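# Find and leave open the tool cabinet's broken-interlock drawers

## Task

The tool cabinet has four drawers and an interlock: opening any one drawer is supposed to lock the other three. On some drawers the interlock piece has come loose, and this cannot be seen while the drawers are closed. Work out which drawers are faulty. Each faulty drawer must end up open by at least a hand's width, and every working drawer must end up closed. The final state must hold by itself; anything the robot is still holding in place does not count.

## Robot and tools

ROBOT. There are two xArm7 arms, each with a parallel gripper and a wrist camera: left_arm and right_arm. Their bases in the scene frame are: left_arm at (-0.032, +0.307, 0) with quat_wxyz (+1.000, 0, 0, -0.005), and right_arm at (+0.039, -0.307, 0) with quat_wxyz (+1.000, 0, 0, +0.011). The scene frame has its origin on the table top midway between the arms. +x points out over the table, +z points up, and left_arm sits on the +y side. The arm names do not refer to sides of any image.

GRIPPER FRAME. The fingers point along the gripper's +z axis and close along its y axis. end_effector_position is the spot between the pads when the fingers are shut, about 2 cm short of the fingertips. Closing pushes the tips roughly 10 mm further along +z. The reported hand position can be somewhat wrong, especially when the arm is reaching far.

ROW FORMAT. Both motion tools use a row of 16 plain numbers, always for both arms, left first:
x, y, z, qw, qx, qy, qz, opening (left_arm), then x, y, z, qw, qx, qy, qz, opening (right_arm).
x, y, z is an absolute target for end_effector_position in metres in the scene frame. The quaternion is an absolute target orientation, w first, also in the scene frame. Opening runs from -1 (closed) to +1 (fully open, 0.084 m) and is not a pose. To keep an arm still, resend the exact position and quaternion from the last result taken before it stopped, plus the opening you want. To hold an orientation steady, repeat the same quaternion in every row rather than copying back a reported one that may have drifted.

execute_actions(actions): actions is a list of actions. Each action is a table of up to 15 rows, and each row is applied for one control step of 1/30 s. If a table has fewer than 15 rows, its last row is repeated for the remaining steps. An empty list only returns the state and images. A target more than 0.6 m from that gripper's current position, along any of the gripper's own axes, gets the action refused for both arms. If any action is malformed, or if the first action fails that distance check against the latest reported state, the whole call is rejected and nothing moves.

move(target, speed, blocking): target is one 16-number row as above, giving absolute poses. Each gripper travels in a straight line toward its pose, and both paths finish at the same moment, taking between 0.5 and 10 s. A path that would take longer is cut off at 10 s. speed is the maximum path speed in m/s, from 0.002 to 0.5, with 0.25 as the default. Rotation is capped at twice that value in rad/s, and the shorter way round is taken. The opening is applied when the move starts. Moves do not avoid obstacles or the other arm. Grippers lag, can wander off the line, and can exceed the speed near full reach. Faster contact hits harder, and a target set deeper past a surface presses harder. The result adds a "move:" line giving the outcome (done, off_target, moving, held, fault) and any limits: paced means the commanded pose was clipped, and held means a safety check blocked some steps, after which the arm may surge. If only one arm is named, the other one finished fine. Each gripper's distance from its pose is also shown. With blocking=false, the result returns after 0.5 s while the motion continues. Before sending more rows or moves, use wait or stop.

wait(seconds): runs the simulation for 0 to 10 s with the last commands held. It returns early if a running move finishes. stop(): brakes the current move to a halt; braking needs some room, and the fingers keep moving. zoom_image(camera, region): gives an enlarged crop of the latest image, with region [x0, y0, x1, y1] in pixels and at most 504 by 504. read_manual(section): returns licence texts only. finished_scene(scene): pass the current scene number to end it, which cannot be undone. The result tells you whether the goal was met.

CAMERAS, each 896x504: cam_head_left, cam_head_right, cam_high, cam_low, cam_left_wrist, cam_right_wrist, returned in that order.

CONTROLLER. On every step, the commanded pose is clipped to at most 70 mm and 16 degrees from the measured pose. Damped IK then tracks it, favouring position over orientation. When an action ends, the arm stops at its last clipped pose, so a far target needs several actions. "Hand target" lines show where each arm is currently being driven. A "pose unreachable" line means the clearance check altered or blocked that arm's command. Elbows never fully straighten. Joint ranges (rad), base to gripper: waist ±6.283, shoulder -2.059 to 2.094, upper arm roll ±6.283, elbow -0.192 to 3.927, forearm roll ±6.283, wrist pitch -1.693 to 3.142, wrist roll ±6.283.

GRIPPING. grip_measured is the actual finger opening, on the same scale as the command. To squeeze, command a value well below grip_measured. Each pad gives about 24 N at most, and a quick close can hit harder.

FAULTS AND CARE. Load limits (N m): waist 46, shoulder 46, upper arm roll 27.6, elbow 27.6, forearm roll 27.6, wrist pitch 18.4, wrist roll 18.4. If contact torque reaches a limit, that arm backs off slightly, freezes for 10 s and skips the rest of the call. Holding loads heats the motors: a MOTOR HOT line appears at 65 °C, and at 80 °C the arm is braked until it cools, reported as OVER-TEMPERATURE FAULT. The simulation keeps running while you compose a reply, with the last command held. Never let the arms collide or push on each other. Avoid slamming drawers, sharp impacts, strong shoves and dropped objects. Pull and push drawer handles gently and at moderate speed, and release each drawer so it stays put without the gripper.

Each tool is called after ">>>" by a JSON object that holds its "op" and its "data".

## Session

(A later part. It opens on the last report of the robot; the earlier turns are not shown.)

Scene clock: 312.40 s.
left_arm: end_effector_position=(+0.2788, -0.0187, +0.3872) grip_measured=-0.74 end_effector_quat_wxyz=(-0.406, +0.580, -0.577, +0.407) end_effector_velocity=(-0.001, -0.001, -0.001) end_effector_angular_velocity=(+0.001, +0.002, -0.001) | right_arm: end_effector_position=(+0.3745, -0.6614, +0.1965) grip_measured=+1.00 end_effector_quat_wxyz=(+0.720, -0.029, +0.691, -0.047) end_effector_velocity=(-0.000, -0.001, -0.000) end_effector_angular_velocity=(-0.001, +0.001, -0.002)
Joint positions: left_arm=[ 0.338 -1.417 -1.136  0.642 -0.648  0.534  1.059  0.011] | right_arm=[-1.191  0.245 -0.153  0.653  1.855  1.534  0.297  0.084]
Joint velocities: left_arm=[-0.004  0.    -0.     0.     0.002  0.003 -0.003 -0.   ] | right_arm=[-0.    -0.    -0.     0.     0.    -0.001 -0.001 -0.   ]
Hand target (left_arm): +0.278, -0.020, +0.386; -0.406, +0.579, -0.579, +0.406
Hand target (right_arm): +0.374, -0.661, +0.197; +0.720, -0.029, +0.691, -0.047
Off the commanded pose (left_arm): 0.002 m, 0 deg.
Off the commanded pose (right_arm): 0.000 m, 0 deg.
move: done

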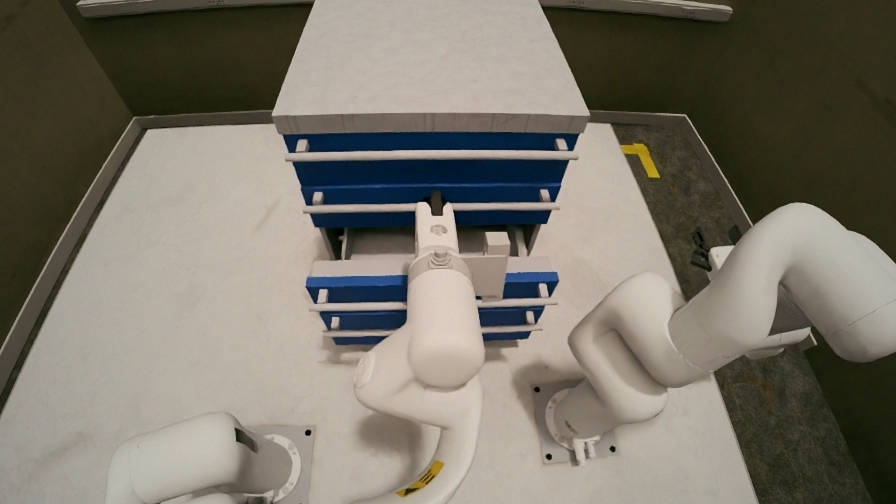

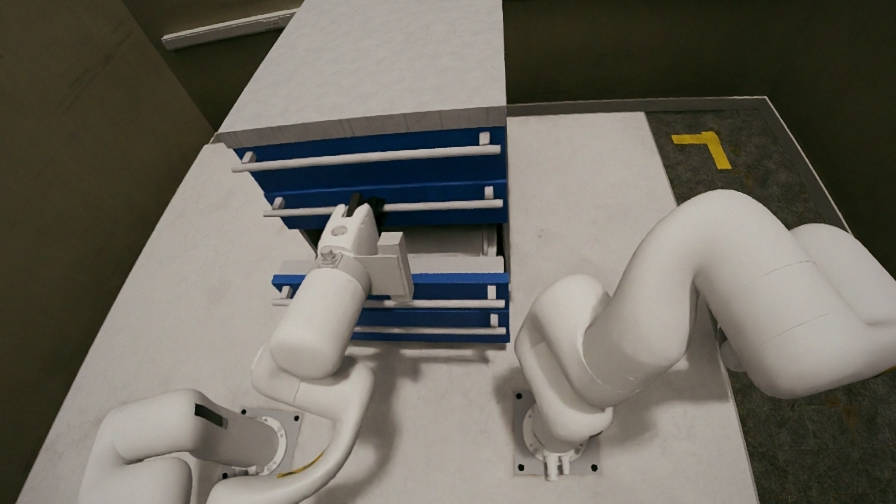

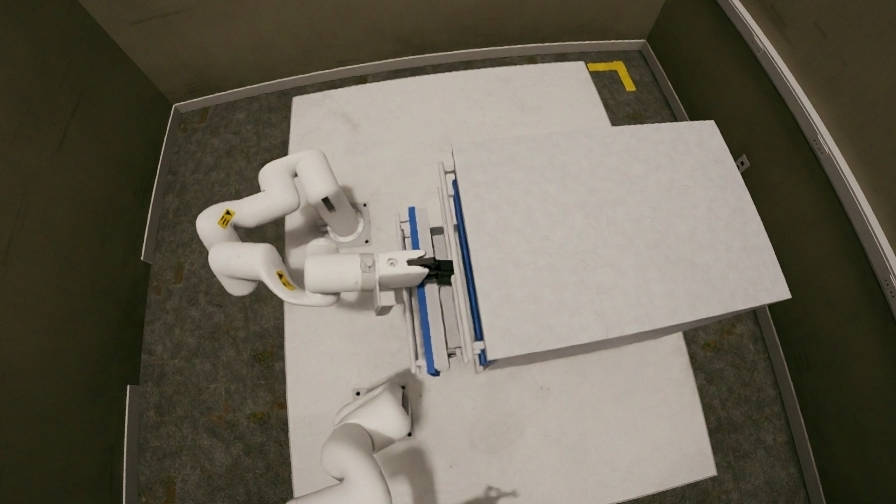

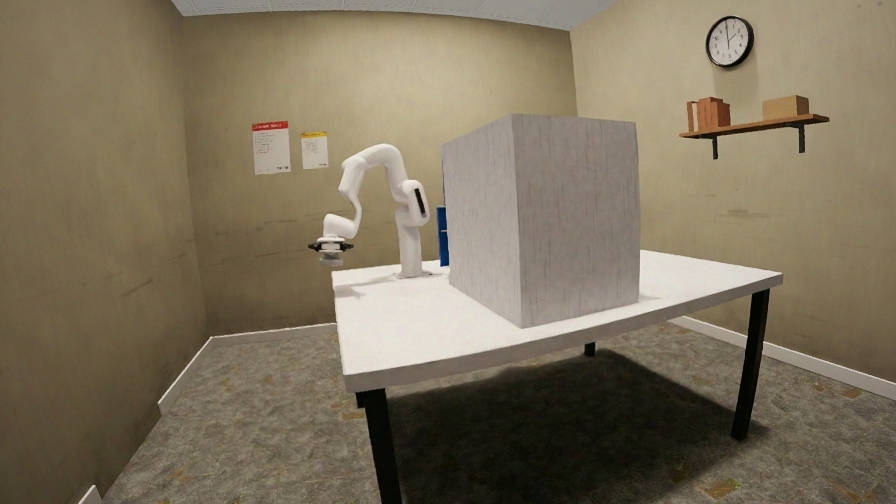

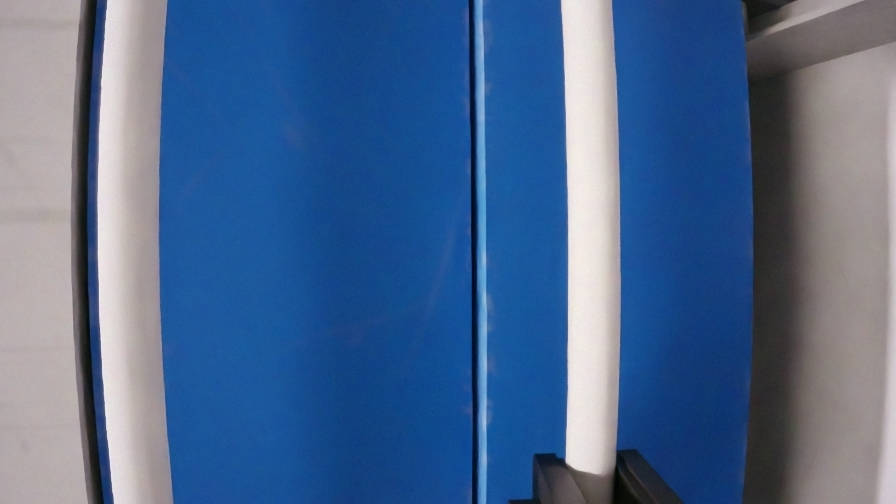

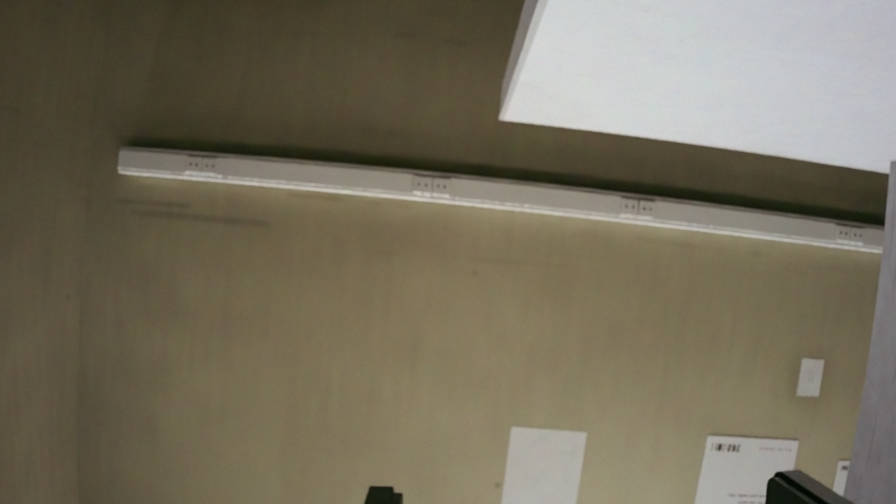

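>>> {"op": "move", "data": {"target": [0.27,-0.02,0.386,0.406,-0.579,0.579,-0.406,-1,0.3745,-0.6614,0.1965,0.720,-0.029,0.691,-0.047,1], "speed": 0.015}}

Scene clock: 321.33 s.
left_arm: end_effector_position=(+0.2700, -0.0204, +0.3889) grip_measured=-1.00 end_effector_quat_wxyz=(-0.406, +0.578, -0.578, +0.409) end_effector_velocity=(-0.001, -0.001, -0.007) end_effector_angular_velocity=(+0.010, +0.012, +0.000) | right_arm: end_effector_position=(+0.3745, -0.6614, +0.1965) grip_measured=+1.00 end_effector_quat_wxyz=(+0.720, -0.029, +0.691, -0.047) end_effector_velocity=(+0.000, +0.001, +0.000) end_effector_angular_velocity=(+0.001, -0.001, +0.001)
Joint positions: left_arm=[ 0.315 -1.437 -1.128  0.639 -0.641  0.555  1.049  0.   ] | right_arm=[-1.191  0.245 -0.153  0.653  1.855  1.534  0.297  0.084]
Joint velocities: left_arm=[-0.006  0.003 -0.01  -0.002  0.004  0.008 -0.003  0.   ] | right_arm=[ 0.     0.    -0.    -0.001 -0.     0.001  0.001  0.   ]
Hand target (left_arm): +0.270, -0.020, +0.386; -0.406, +0.579, -0.579, +0.406
Hand target (right_arm): +0.375, -0.661, +0.197; +0.720, -0.029, +0.691, -0.047
Off the commanded pose (left_arm): 0.003 m, 0 deg.
Off the commanded pose (right_arm): 0.000 m, 0 deg.
move: done

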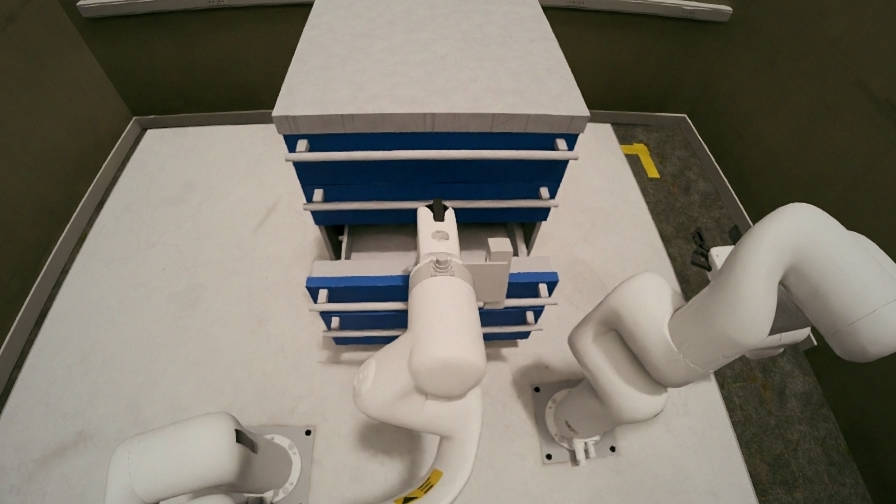

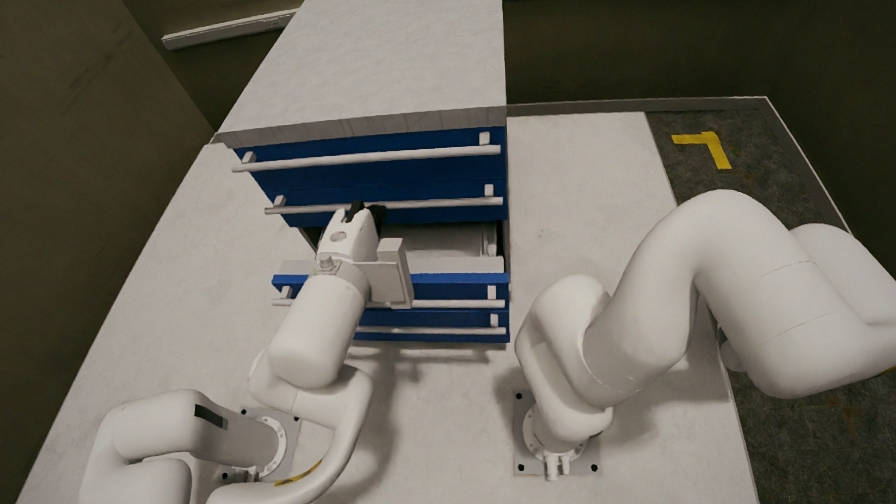

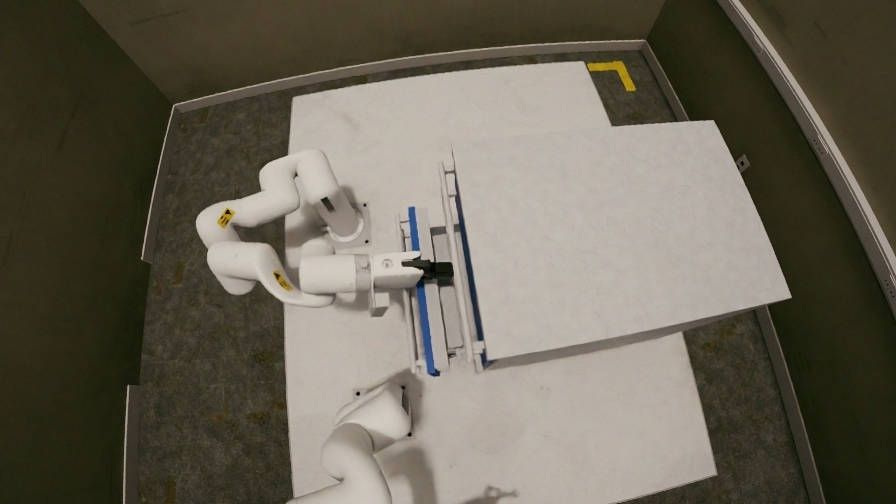

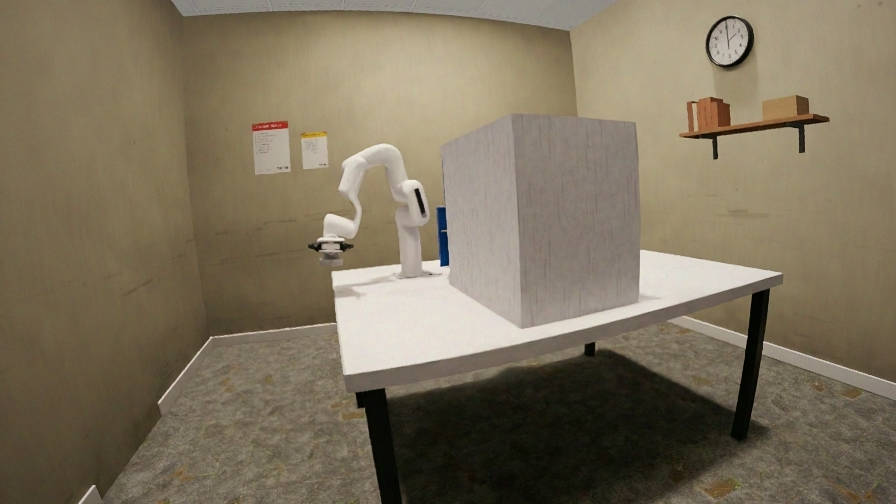

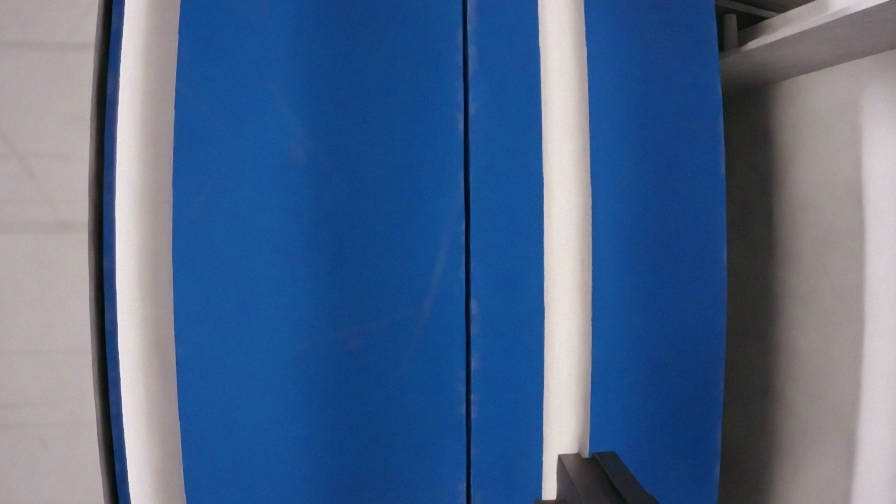

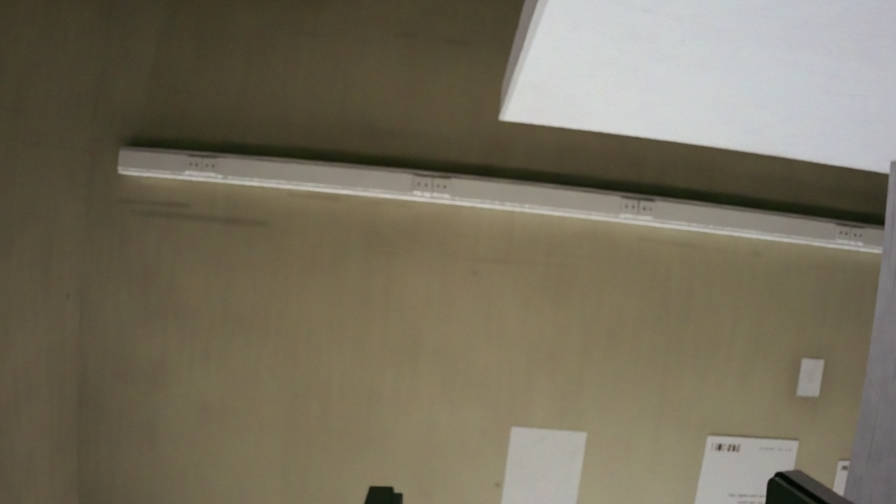

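>>> {"op": "move", "data": {"target": [0.135,-0.02,0.40,0.406,-0.579,0.579,-0.406,0.2,0.3745,-0.6614,0.1965,0.720,-0.029,0.691,-0.047,1], "speed": 0.2}}

>>> {"op": "move", "data": {"target": [0.135,-0.02,0.299,0.406,-0.579,0.579,-0.406,0.2,0.3745,-0.6614,0.1965,0.720,-0.029,0.691,-0.047,1], "speed": 0.15}}

Scene clock: 334.70 s.
left_arm: end_effector_position=(+0.1359, -0.0199, +0.3997) grip_measured=+0.19 end_effector_quat_wxyz=(-0.406, +0.579, -0.579, +0.405) end_effector_velocity=(-0.004, -0.004, +0.003) end_effector_angular_velocity=(-0.000, -0.007, -0.011) | right_arm: end_effector_position=(+0.3745, -0.6614, +0.1965) grip_measured=+1.00 end_effector_quat_wxyz=(+0.720, -0.029, +0.691, -0.047) end_effector_velocity=(+0.000, +0.000, +0.000) end_effector_angular_velocity=(+0.001, -0.001, +0.001)
Joint positions: left_arm=[ 0.026 -1.684 -1.015  0.674 -0.485  0.976  0.894  0.052] | right_arm=[-1.191  0.245 -0.153  0.653  1.855  1.534  0.297  0.084]
Joint velocities: left_arm=[-0.005 -0.003  0.001  0.007  0.001  0.    -0.    -0.   ] | right_arm=[ 0.    -0.    -0.    -0.     0.     0.001  0.001 -0.   ]
Hand target (left_arm): +0.135, -0.020, +0.400; -0.406, +0.579, -0.579, +0.406
Hand target (right_arm): +0.375, -0.661, +0.196; +0.720, -0.029, +0.691, -0.047
Off the commanded pose (left_arm): 0.001 m, 0 deg.
Off the commanded pose (right_arm): 0.000 m, 0 deg.
move: done

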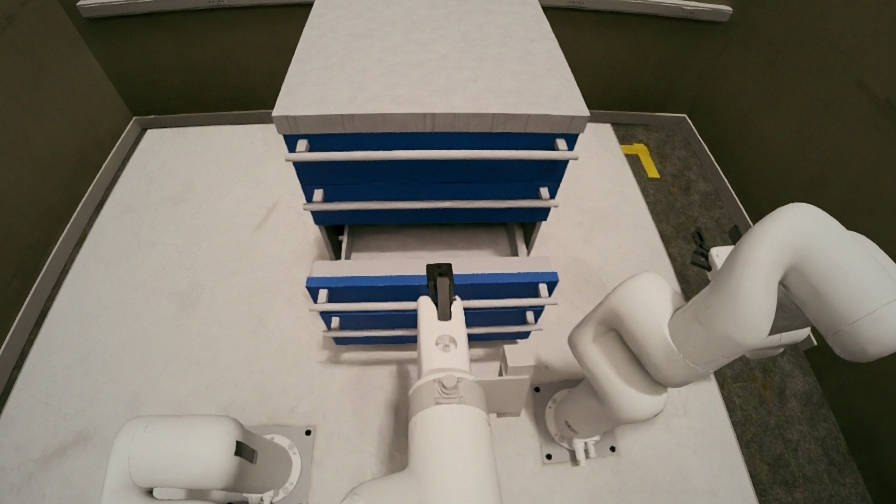

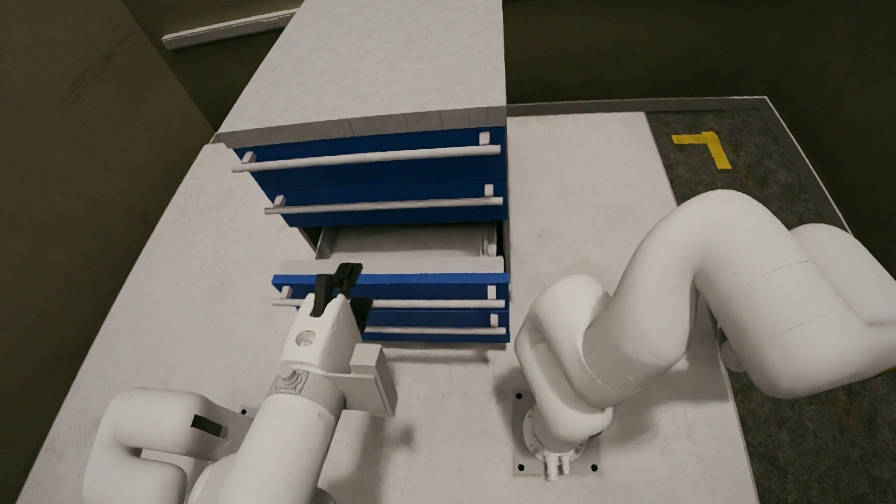

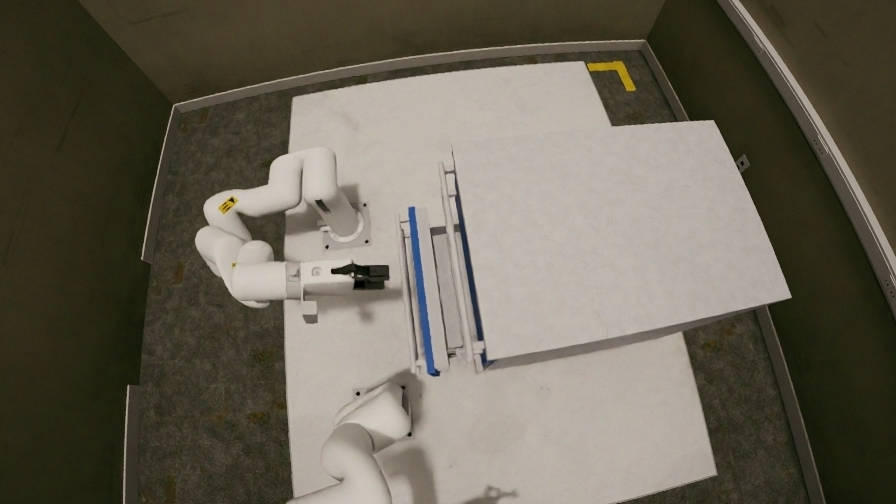

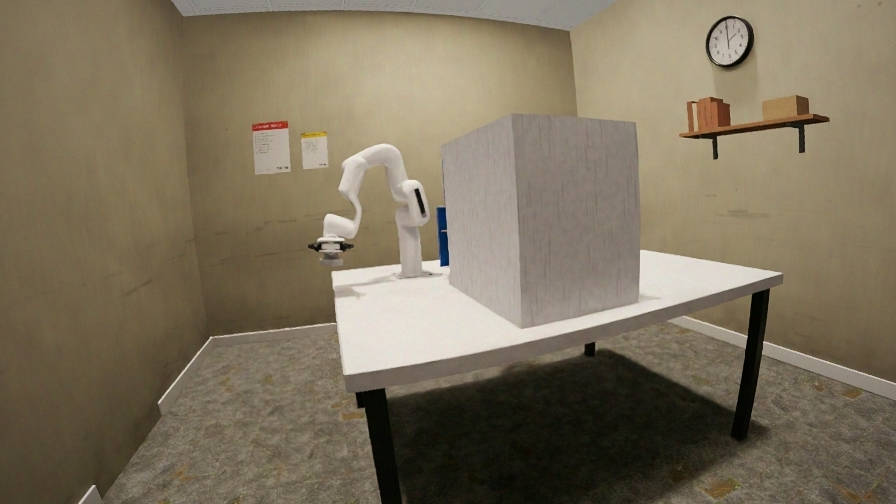

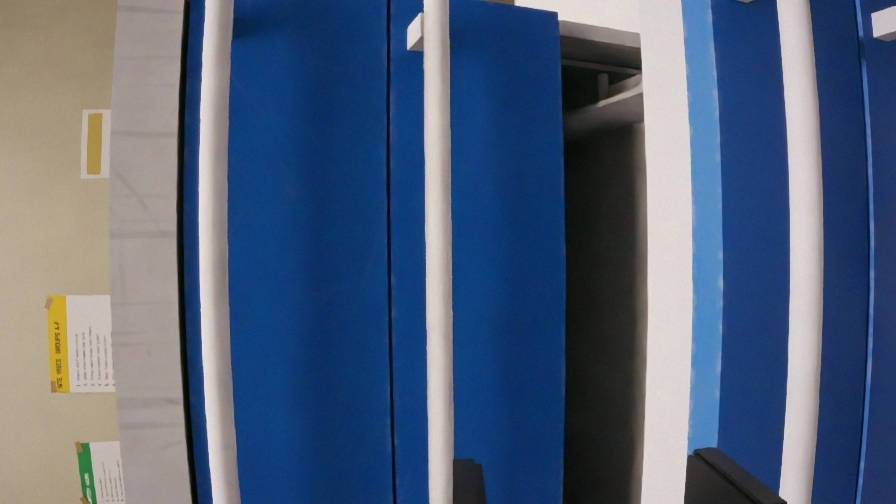

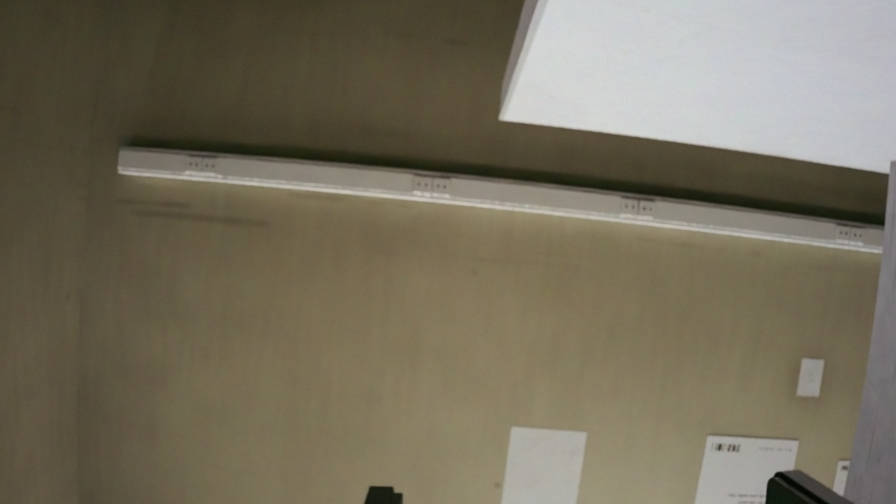

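Scene clock: 335.73 s.
left_arm: end_effector_position=(+0.1352, -0.0196, +0.2998) grip_measured=+0.19 end_effector_quat_wxyz=(-0.406, +0.579, -0.578, +0.406) end_effector_velocity=(+0.001, +0.000, -0.001) end_effector_angular_velocity=(+0.001, -0.000, +0.002) | right_arm: end_effector_position=(+0.3745, -0.6614, +0.1965) grip_measured=+1.00 end_effector_quat_wxyz=(+0.720, -0.029, +0.691, -0.047) end_effector_velocity=(+0.000, +0.000, -0.001) end_effector_angular_velocity=(+0.002, +0.003, +0.000)
Joint positions: left_arm=[-0.121 -1.782 -1.298  0.523 -0.634  0.93   0.754  0.052] | right_arm=[-1.191  0.245 -0.153  0.653  1.855  1.534  0.297  0.084]
Joint velocities: left_arm=[-0.001  0.    -0.004 -0.002 -0.001 -0.001 -0.002 -0.   ] | right_arm=[ 0.001  0.    -0.    -0.001 -0.001 -0.002  0.001  0.   ]
Hand target (left_arm): +0.135, -0.020, +0.299; -0.406, +0.579, -0.578, +0.406
Hand target (right_arm): +0.375, -0.661, +0.196; +0.720, -0.029, +0.691, -0.047
Off the commanded pose (left_arm): 0.001 m, 0 deg.
Off the commanded pose (right_arm): 0.000 m, 0 deg.
move: done

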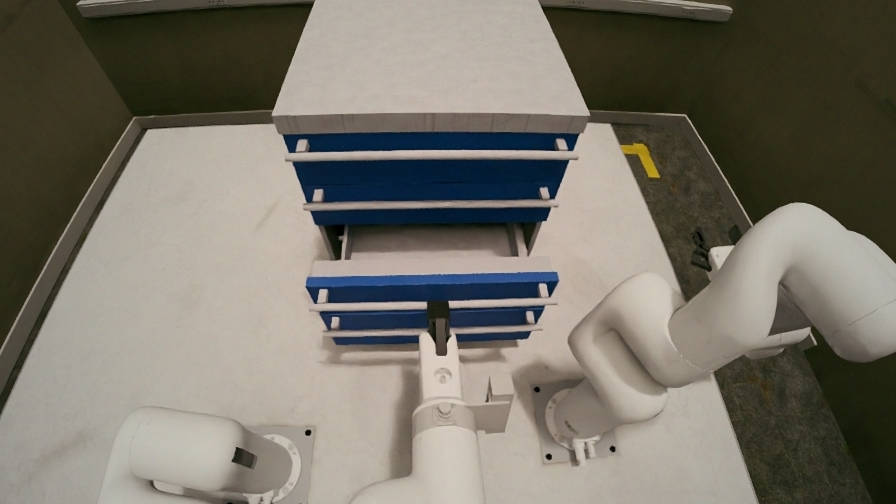

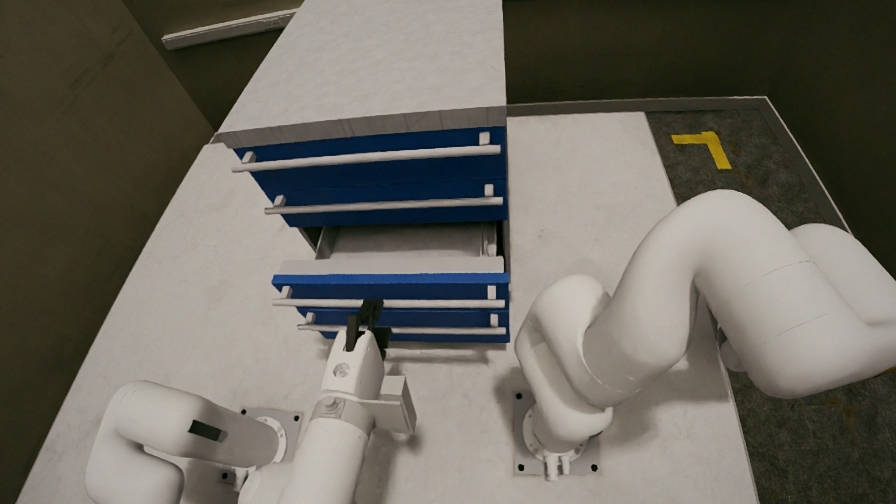

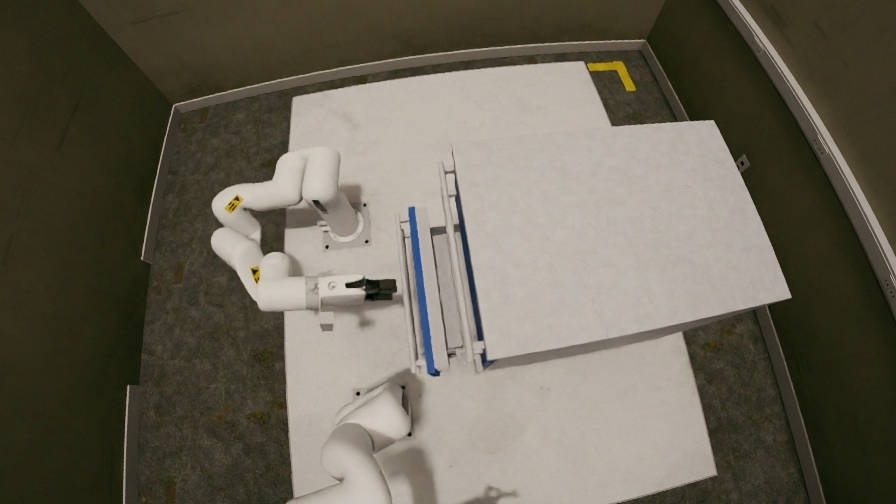

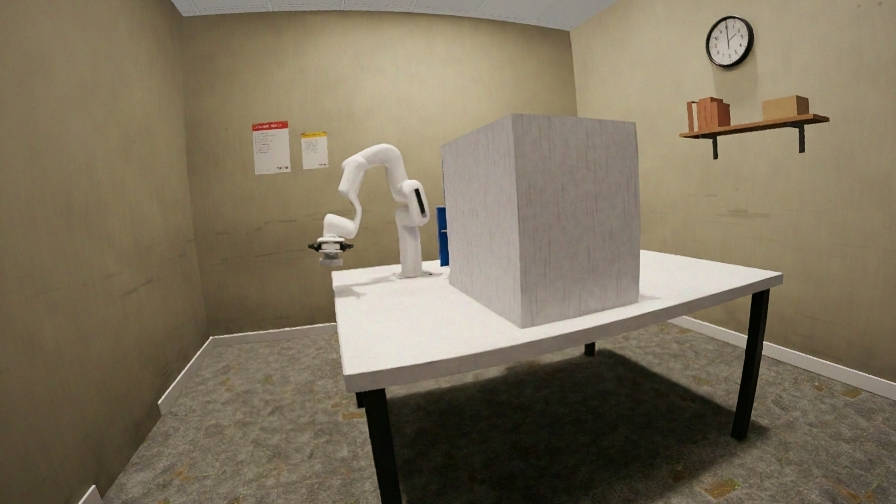

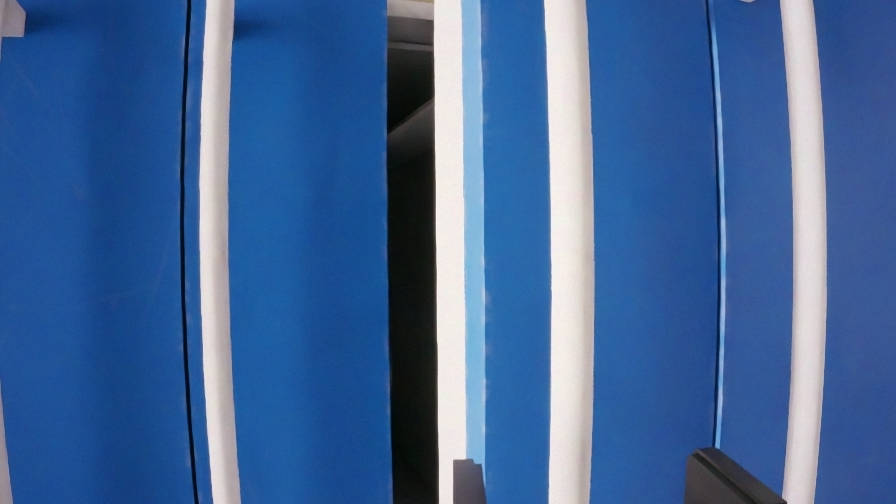

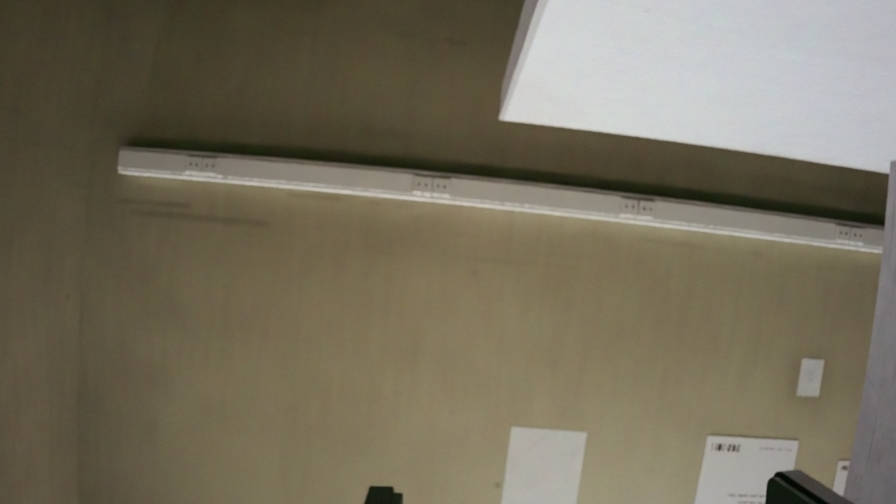

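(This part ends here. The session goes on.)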